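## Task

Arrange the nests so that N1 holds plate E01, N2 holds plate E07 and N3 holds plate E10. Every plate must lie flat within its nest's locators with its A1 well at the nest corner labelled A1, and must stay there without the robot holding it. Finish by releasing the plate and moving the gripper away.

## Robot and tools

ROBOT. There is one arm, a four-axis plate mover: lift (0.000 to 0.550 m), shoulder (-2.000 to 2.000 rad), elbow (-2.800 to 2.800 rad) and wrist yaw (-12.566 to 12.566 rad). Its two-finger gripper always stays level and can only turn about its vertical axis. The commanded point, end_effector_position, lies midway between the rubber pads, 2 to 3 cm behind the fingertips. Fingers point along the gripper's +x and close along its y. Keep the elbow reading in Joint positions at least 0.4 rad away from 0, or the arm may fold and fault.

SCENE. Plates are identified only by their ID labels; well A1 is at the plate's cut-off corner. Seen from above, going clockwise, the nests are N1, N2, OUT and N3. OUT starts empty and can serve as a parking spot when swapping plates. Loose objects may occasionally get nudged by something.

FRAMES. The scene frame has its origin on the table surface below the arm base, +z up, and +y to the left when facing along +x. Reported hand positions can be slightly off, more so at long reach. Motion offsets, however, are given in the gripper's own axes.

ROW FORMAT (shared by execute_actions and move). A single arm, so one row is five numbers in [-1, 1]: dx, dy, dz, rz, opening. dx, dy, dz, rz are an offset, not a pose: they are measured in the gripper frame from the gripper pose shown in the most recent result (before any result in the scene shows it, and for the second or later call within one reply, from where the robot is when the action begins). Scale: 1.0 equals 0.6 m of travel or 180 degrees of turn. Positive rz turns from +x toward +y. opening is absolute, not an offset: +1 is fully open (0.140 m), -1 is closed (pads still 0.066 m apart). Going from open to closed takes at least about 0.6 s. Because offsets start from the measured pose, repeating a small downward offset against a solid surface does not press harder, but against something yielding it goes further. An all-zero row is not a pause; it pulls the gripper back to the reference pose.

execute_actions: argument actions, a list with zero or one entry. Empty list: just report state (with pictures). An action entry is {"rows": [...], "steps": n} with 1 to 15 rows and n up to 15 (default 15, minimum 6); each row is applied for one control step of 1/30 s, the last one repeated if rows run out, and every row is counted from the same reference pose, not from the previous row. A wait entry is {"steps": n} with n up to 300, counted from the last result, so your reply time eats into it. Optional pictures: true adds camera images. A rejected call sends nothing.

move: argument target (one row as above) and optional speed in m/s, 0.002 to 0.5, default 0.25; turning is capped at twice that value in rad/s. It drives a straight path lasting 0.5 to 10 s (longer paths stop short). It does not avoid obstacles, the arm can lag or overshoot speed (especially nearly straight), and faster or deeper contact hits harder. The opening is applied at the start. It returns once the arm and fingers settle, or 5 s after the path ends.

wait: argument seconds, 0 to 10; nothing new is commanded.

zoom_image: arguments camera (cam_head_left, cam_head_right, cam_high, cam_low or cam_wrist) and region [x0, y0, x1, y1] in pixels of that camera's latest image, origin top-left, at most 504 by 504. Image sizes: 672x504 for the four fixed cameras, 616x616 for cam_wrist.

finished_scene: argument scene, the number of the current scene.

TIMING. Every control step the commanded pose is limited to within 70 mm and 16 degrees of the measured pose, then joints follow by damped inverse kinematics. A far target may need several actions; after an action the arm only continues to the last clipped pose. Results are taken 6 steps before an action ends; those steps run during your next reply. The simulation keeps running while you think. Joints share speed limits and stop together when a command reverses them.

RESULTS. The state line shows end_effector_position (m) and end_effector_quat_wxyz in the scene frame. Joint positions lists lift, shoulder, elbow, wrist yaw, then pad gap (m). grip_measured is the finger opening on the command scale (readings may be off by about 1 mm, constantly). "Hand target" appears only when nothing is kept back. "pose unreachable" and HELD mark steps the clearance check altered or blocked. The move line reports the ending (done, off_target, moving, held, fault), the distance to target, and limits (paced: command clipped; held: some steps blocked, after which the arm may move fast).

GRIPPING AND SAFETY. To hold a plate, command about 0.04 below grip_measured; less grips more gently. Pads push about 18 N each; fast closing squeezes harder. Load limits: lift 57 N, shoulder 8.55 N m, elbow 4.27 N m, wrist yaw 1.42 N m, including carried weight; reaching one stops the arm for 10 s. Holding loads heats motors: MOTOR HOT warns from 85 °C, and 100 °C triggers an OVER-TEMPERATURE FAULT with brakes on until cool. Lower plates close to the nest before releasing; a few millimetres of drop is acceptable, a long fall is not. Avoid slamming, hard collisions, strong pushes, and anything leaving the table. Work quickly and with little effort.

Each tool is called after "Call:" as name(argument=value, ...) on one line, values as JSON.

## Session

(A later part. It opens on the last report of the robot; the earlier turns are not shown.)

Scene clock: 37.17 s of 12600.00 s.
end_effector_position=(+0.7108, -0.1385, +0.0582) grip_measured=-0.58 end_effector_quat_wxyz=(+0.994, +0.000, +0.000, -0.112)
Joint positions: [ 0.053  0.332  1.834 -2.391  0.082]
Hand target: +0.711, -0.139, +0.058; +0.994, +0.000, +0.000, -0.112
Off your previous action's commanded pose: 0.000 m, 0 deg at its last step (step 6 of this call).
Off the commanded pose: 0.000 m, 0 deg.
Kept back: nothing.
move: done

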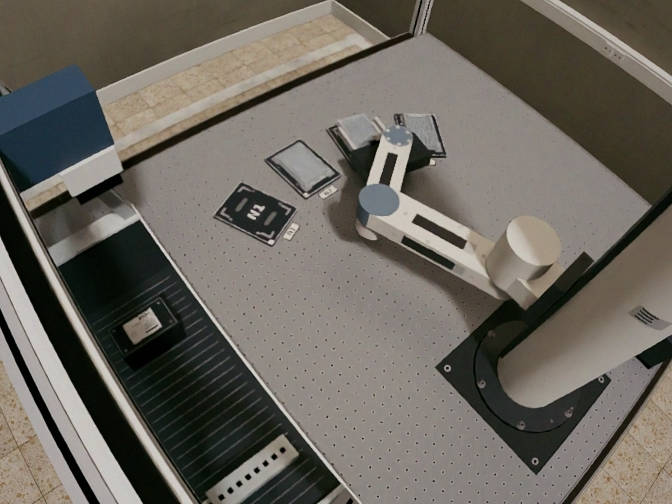

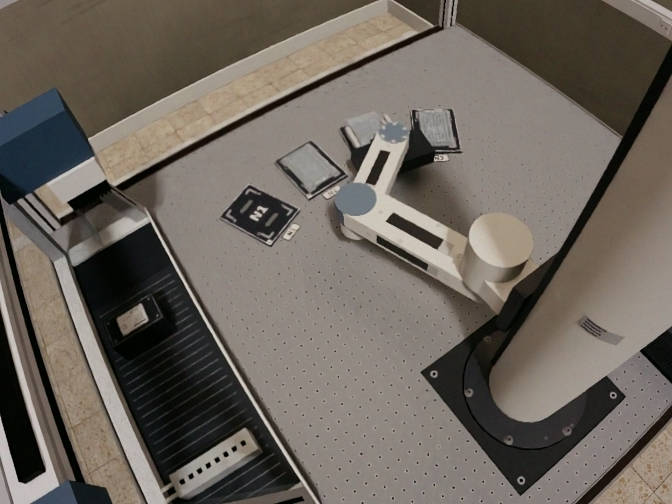

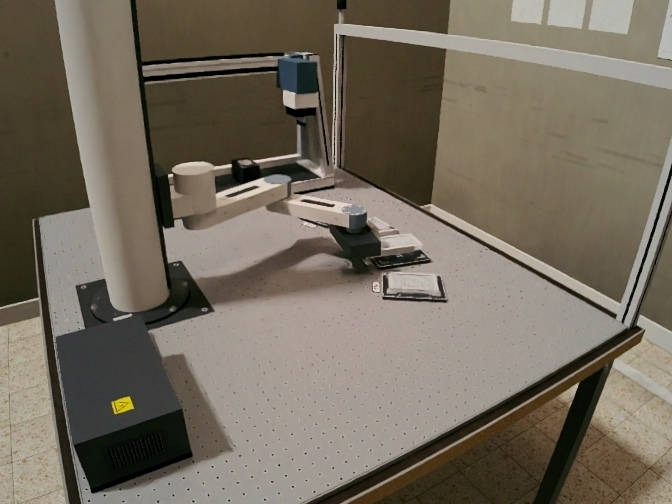

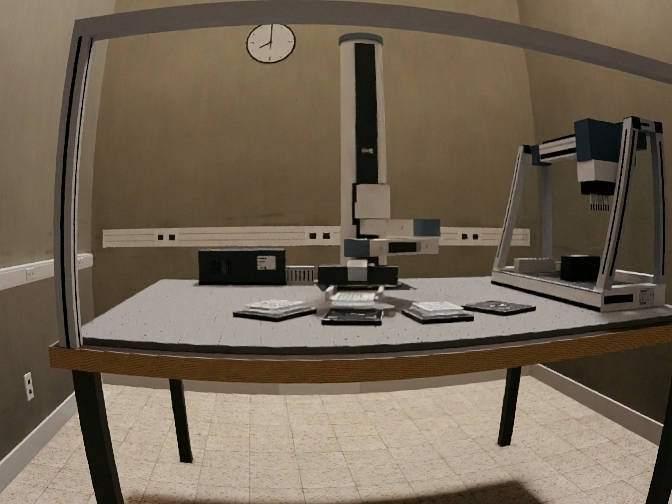

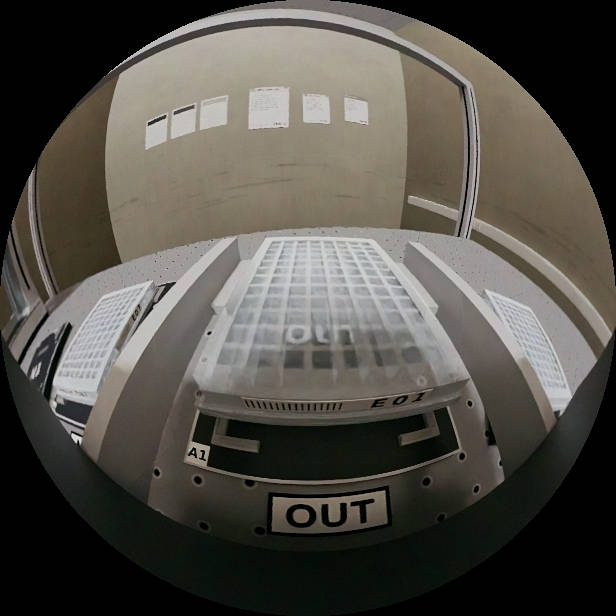

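Call:
move(target=[-0.1786, 0.5702, -0.0002, 0.1972, -0.62], speed=0.5)

Call:
zoom_image(camera="cam_wrist", region=[175, 400, 275, 480])

Call:
zoom_image(camera="cam_wrist", region=[380, 390, 480, 470])

Scene clock: 38.80 s of 12600.00 s.
end_effector_position=(+0.6823, +0.2190, +0.0581) grip_measured=-0.58 end_effector_quat_wxyz=(+0.981, +0.000, +0.000, +0.196)
Joint positions: [ 0.053  1.009  1.828 -2.443  0.082]
Hand target: +0.682, +0.219, +0.058; +0.981, +0.000, +0.000, +0.196
Off the commanded pose: 0.000 m, 0 deg.
Kept back: nothing.
move: done; limits=paced

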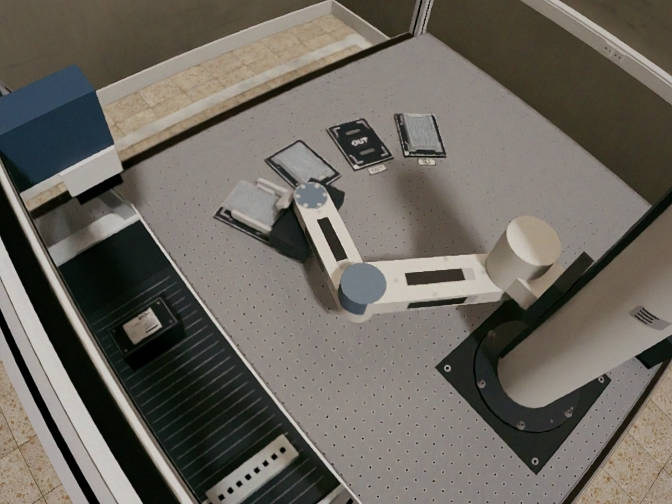

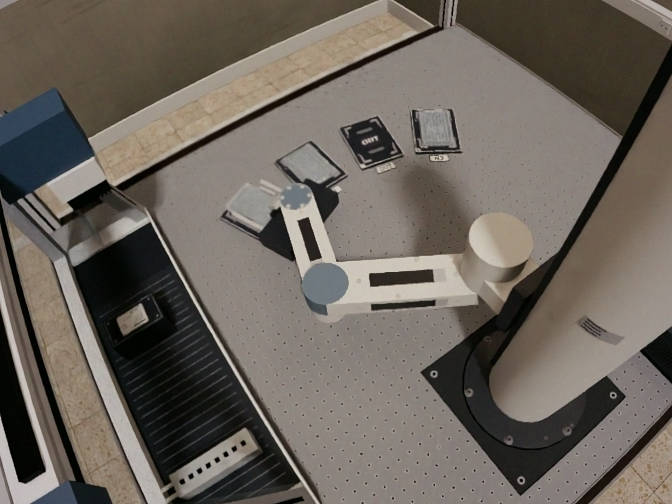

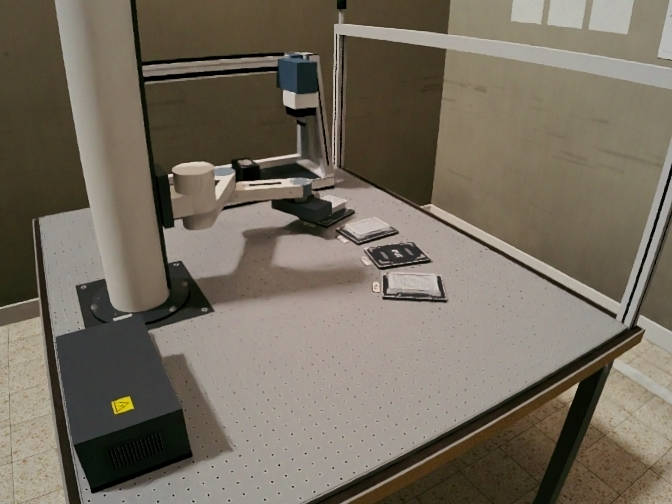

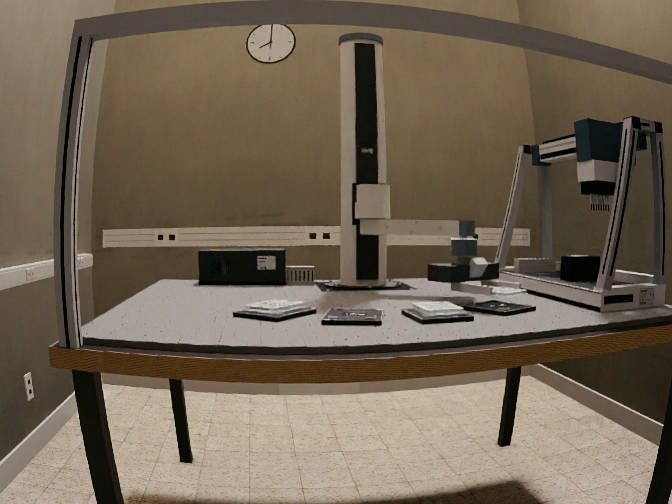

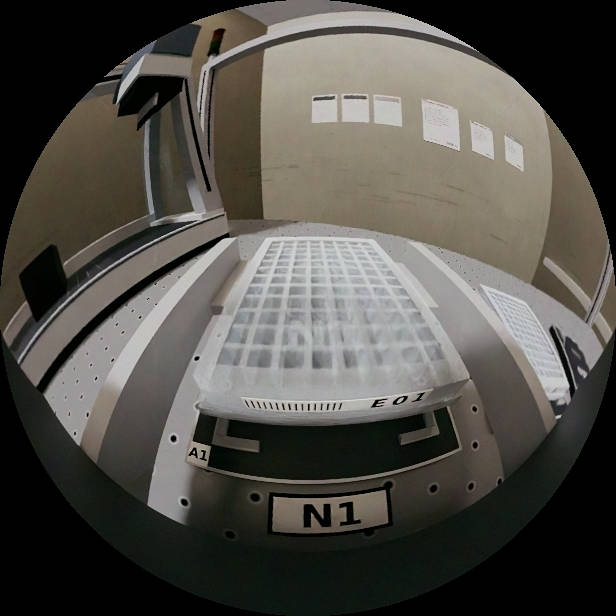

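Region (175, 400, 275, 480) of cam_wrist's 616x616 image, scaled by 5.040, with more detail than that image has; it fills the top 403 rows of this view, and the rest is white.

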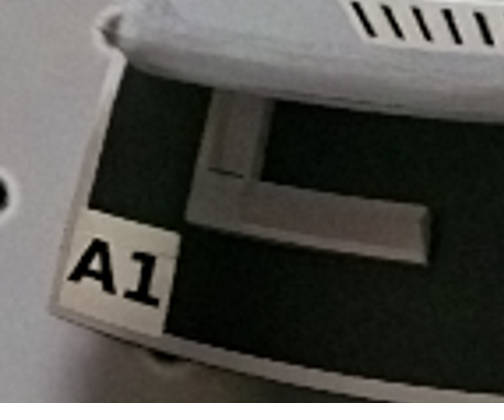

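Region (380, 390, 480, 470) of cam_wrist's 616x616 image, scaled by 5.040, with more detail than that image has; it fills the top 403 rows of this view, and the rest is white.

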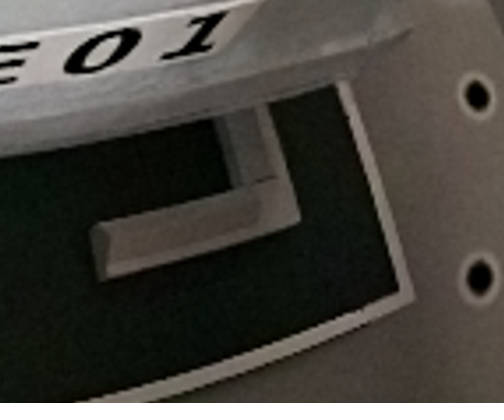

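Call:
execute_actions(actions=[{"rows": [[0.0004,-0.0004,-0.003,0.0002,-0.62],[0.0004,-0.0004,-0.007,0.0002,-0.62],[0.0004,-0.0004,-0.011,0.0002,-0.62],[0.0004,-0.0004,-0.015,0.0002,-0.62],[0.0004,-0.0004,-0.019,0.0002,-0.62],[0.0004,-0.0004,-0.023,0.0002,-0.62],[0.0004,-0.0004,-0.0265,0.0002,-0.62],[0.0004,-0.0004,-0.0295,0.0002,-0.62],[0.0004,-0.0004,-0.032,0.0002,-0.62],[0.0004,-0.0004,-0.034,0.0002,-0.62],[0.0004,-0.0004,-0.0358,0.0002,-0.62],[0.0004,-0.0004,-0.0372,0.0002,-0.62],[0.0004,-0.0004,-0.0382,0.0002,-0.62],[0.0004,-0.0004,-0.0388,0.0002,-0.62]], "steps": 15}])

Call:
wait(seconds=0.1)

Scene clock: 39.60 s of 12600.00 s.
end_effector_position=(+0.6826, +0.2189, +0.0410) grip_measured=-0.58 end_effector_quat_wxyz=(+0.981, +0.000, +0.000, +0.196)
Joint positions: [ 0.036  1.008  1.83  -2.442  0.082]
Steps of this call (steps 1 to 15: nothing new was sent; steps 16 to 24: the first 9 steps of this action). Readings (end_effector_position):
16: (+0.6823, +0.2190, +0.0580)
17: (+0.6825, +0.2189, +0.0569)
19: (+0.6826, +0.2188, +0.0524)
23: (+0.6826, +0.2189, +0.0431)
24: the state above

Scene clock: 39.90 s of 12600.00 s.
end_effector_position=(+0.6826, +0.2189, +0.0348) grip_measured=-0.58 end_effector_quat_wxyz=(+0.981, +0.000, +0.000, +0.196)
Joint positions: [ 0.03   1.008  1.83  -2.442  0.082]
Hand target: +0.683, +0.219, +0.035; +0.981, +0.000, +0.000, +0.196
Off the commanded pose: 0.000 m, 0 deg.
Kept back: nothing.
Steps of this call (steps 1 to 6: the last 6 steps of your previous action; steps 7 to 9: nothing new was sent). Readings (end_effector_position):
1: (+0.6826, +0.2189, +0.0392)
2: (+0.6826, +0.2189, +0.0378)
4: (+0.6826, +0.2189, +0.0357)
8: (+0.6826, +0.2189, +0.0348)
9: the state above

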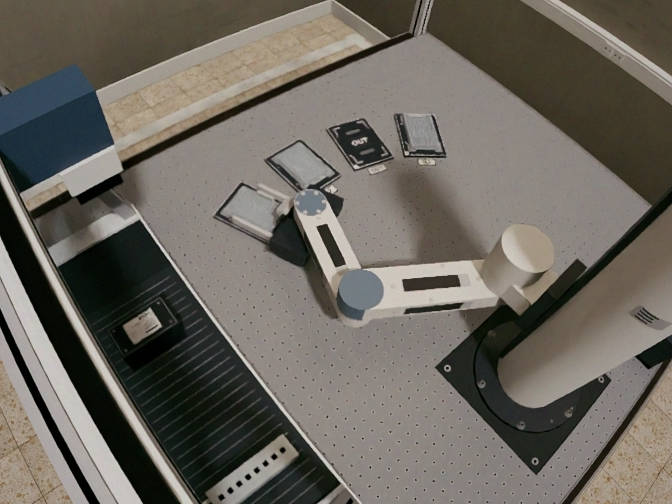

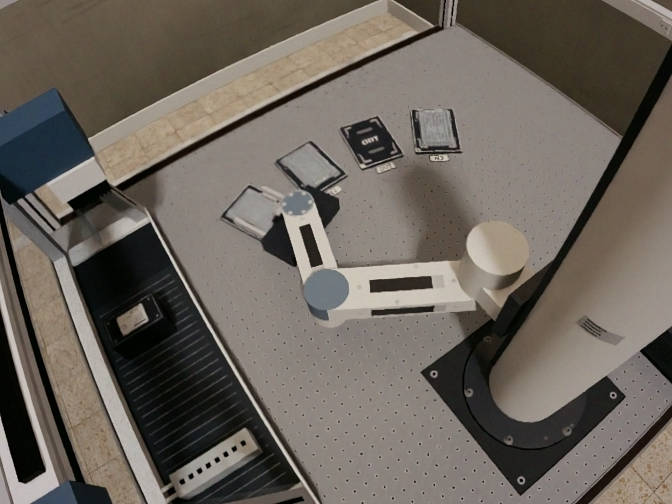

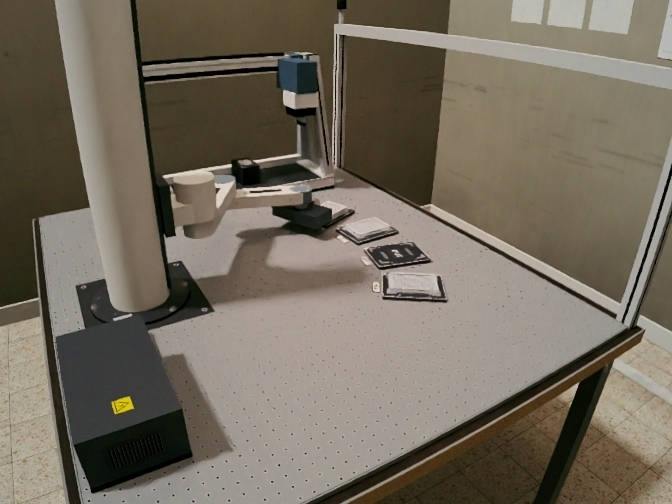

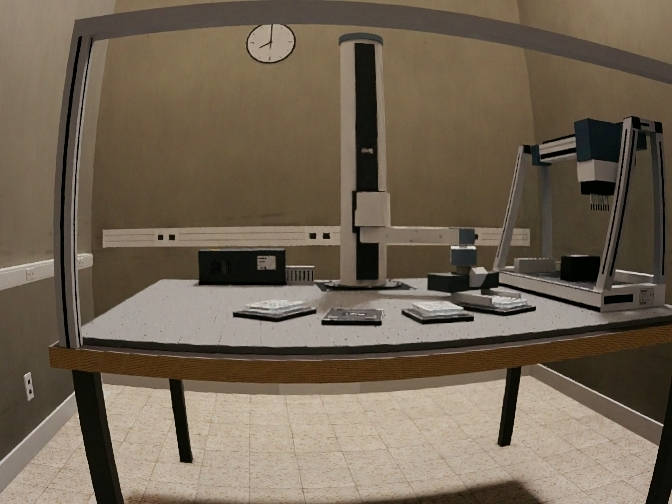

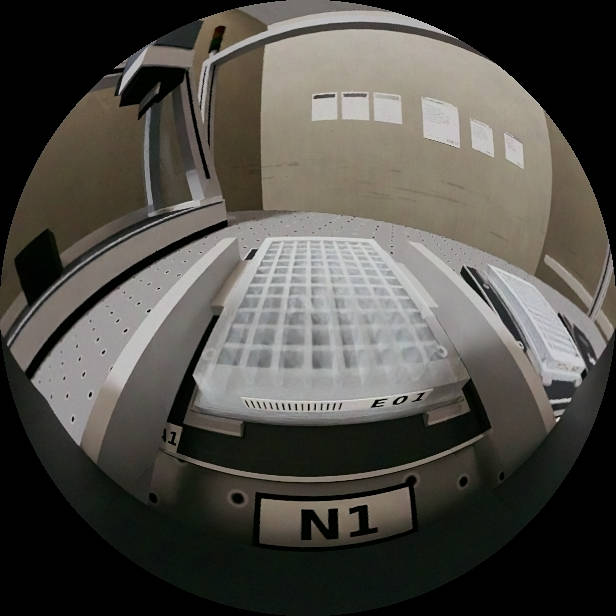

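Call:
execute_actions(actions=[{"rows": [[0,0,0,0,-0.56],[0,0,0,0,-0.52],[0,0,0,0,-0.47],[0,0,0,0,-0.42],[0,0,0,0,-0.36],[0,0,0,0,-0.36],[0,0,0.005,0,-0.36],[0,0,0.012,0,-0.36],[0,0,0.02,0,-0.36],[0,0,0.028,0,-0.36],[0,0,0.035,0,-0.36],[0,0,0.039,0,-0.36]], "steps": 13}])

Call:
move(target=[-0.25, 0, 0.1, 0, 0], speed=0.5)

Scene clock: 40.33 s of 12600.00 s.
end_effector_position=(+0.6826, +0.2189, +0.0348) grip_measured=-0.36 end_effector_quat_wxyz=(+0.981, +0.000, +0.000, +0.196)
Joint positions: [ 0.03   1.008  1.83  -2.442  0.09 ]
Steps of this call (steps 1 to 6: nothing new was sent; steps 7 to 13: the first 7 steps of this action). Readings (end_effector_position):
7: (+0.6826, +0.2189, +0.0348)
8: (+0.6826, +0.2189, +0.0348)
10: (+0.6826, +0.2189, +0.0348)
13: the state above

Scene clock: 41.63 s of 12600.00 s.
end_effector_position=(+0.5442, +0.1610, +0.1182) grip_measured=+0.00 end_effector_quat_wxyz=(+0.981, +0.000, +0.000, +0.196)
Joint positions: [ 0.113  1.334  1.05  -1.988  0.103]
Hand target: +0.544, +0.161, +0.118; +0.981, +0.000, +0.000, +0.196
Off your previous action's commanded pose: 0.003 m, 0 deg at its last step (step 6 of this call).
Off the commanded pose: 0.000 m, 0 deg.
Kept back: nothing.
move: done

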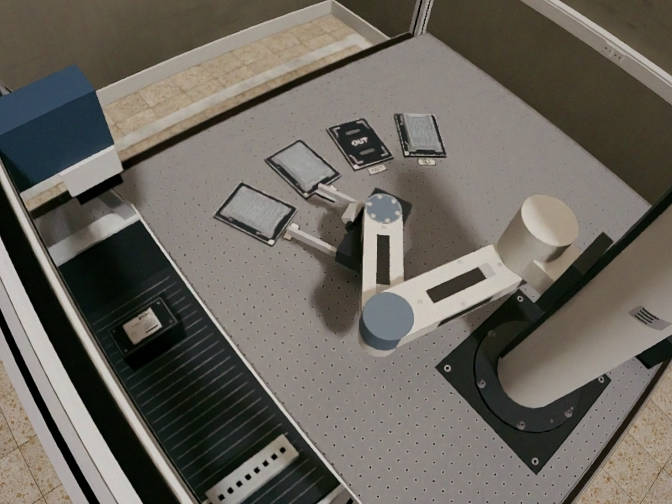

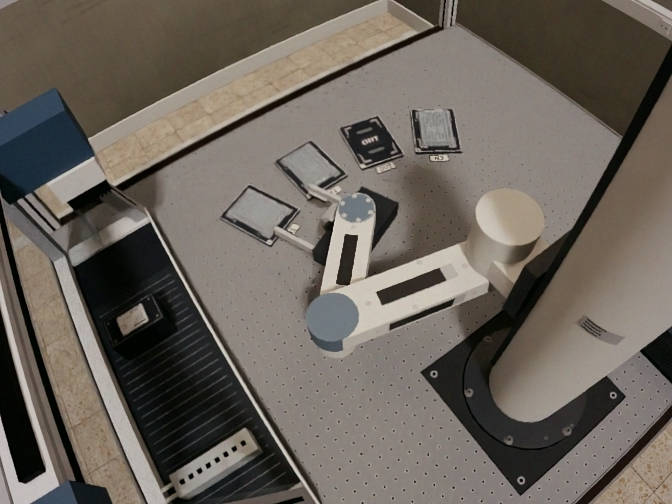

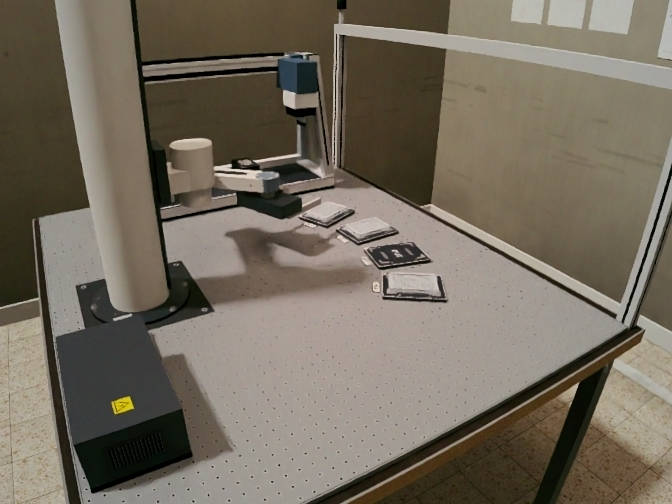

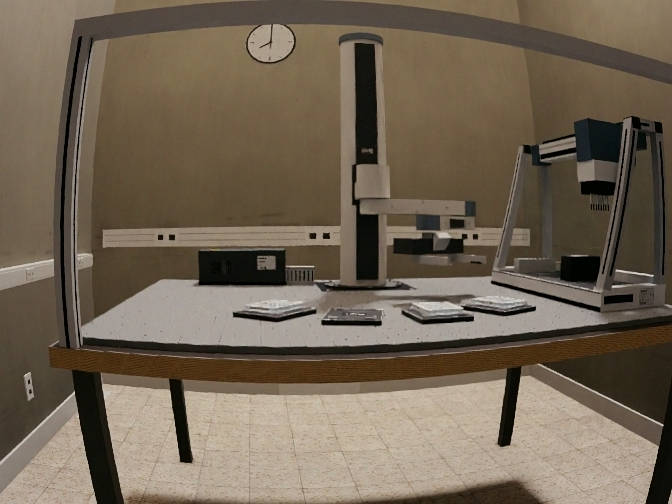

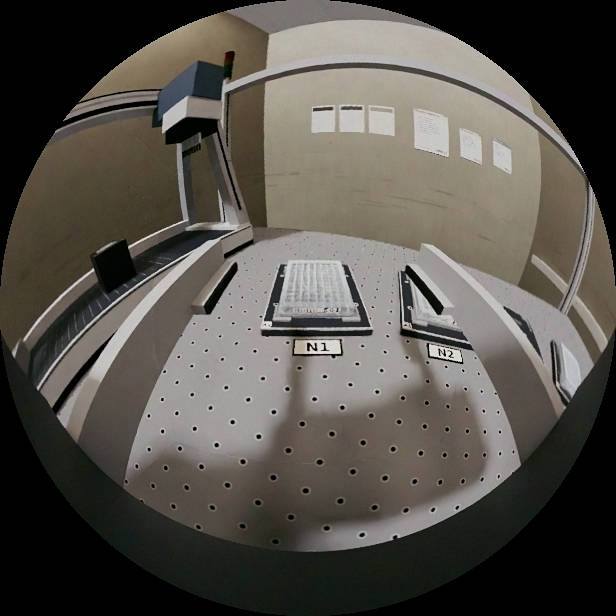

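Call:
zoom_image(camera="cam_head_right", region=[395, 100, 480, 170])

Call:
zoom_image(camera="cam_high", region=[365, 262, 455, 312])

Call:
zoom_image(camera="cam_low", region=[225, 290, 325, 330])

Call:
zoom_image(camera="cam_low", region=[395, 285, 545, 335])

Region (395, 100, 480, 170) of cam_head_right's 672x504 image, scaled by 5.929, with more detail than that image has; it fills the top 415 rows of this view, and the rest is white.

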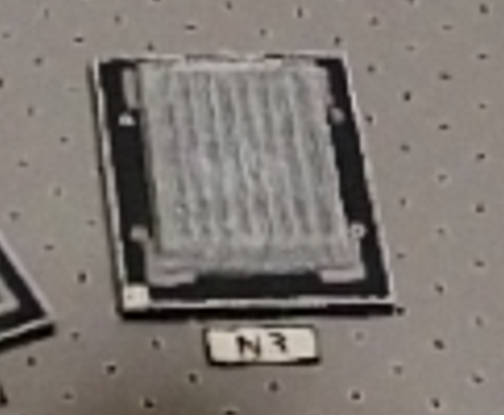

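Region (365, 262, 455, 312) of cam_high's 672x504 image, scaled by 5.600, with more detail than that image has.

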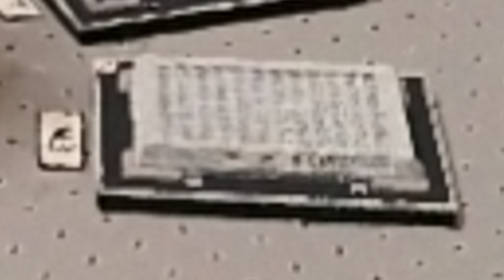

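Region (225, 290, 325, 330) of cam_low's 672x504 image, scaled by 5.040, with more detail than that image has; it fills the top 202 rows of this view, and the rest is white.

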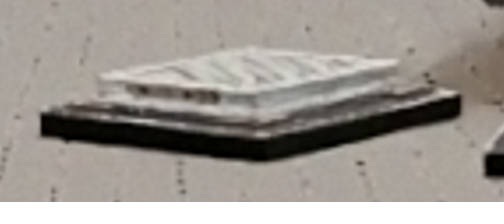

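Region (395, 285, 545, 335) of cam_low's 672x504 image, scaled by 3.360, with more detail than that image has.

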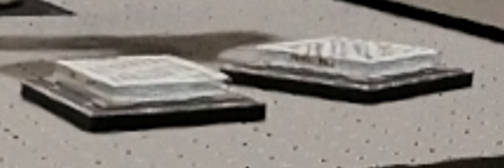

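Call:
zoom_image(camera="cam_head_left", region=[390, 108, 450, 165])

Call:
zoom_image(camera="cam_wrist", region=[530, 320, 610, 420])

Call:
zoom_image(camera="cam_high", region=[290, 195, 410, 250])

Region (390, 108, 450, 165) of cam_head_left's 672x504 image, scaled by 8.400, with more detail than that image has; it fills the top 479 rows of this view, and the rest is white.

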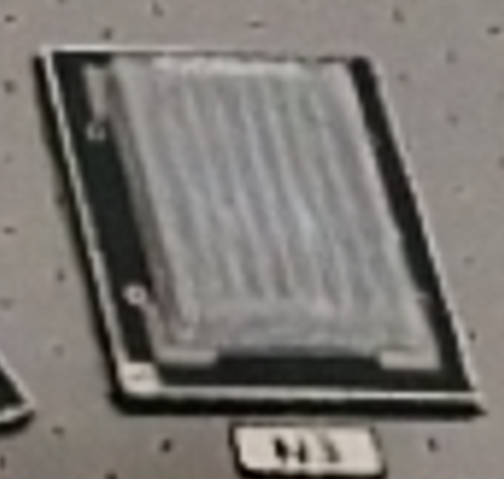

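Region (530, 320, 610, 420) of cam_wrist's 616x616 image, scaled by 5.040, with more detail than that image has; it fills the left 403 columns of this view, and the rest is white.

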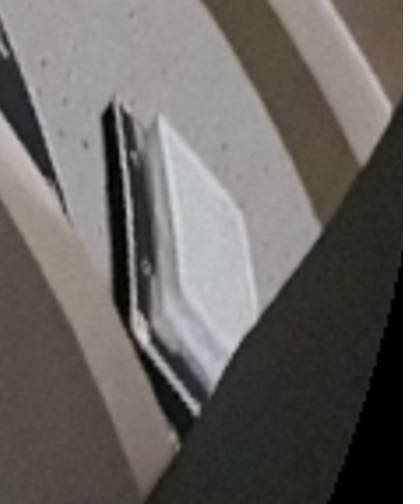

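Region (290, 195, 410, 250) of cam_high's 672x504 image, scaled by 4.200, with more detail than that image has; it fills the top 231 rows of this view, and the rest is white.

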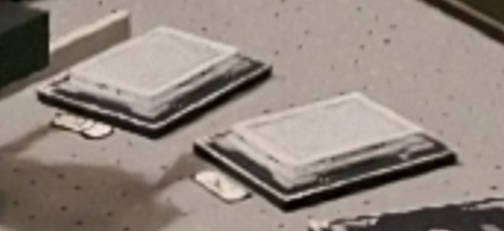

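Call:
finished_scene(scene=2)

The scene is finished: the task was done.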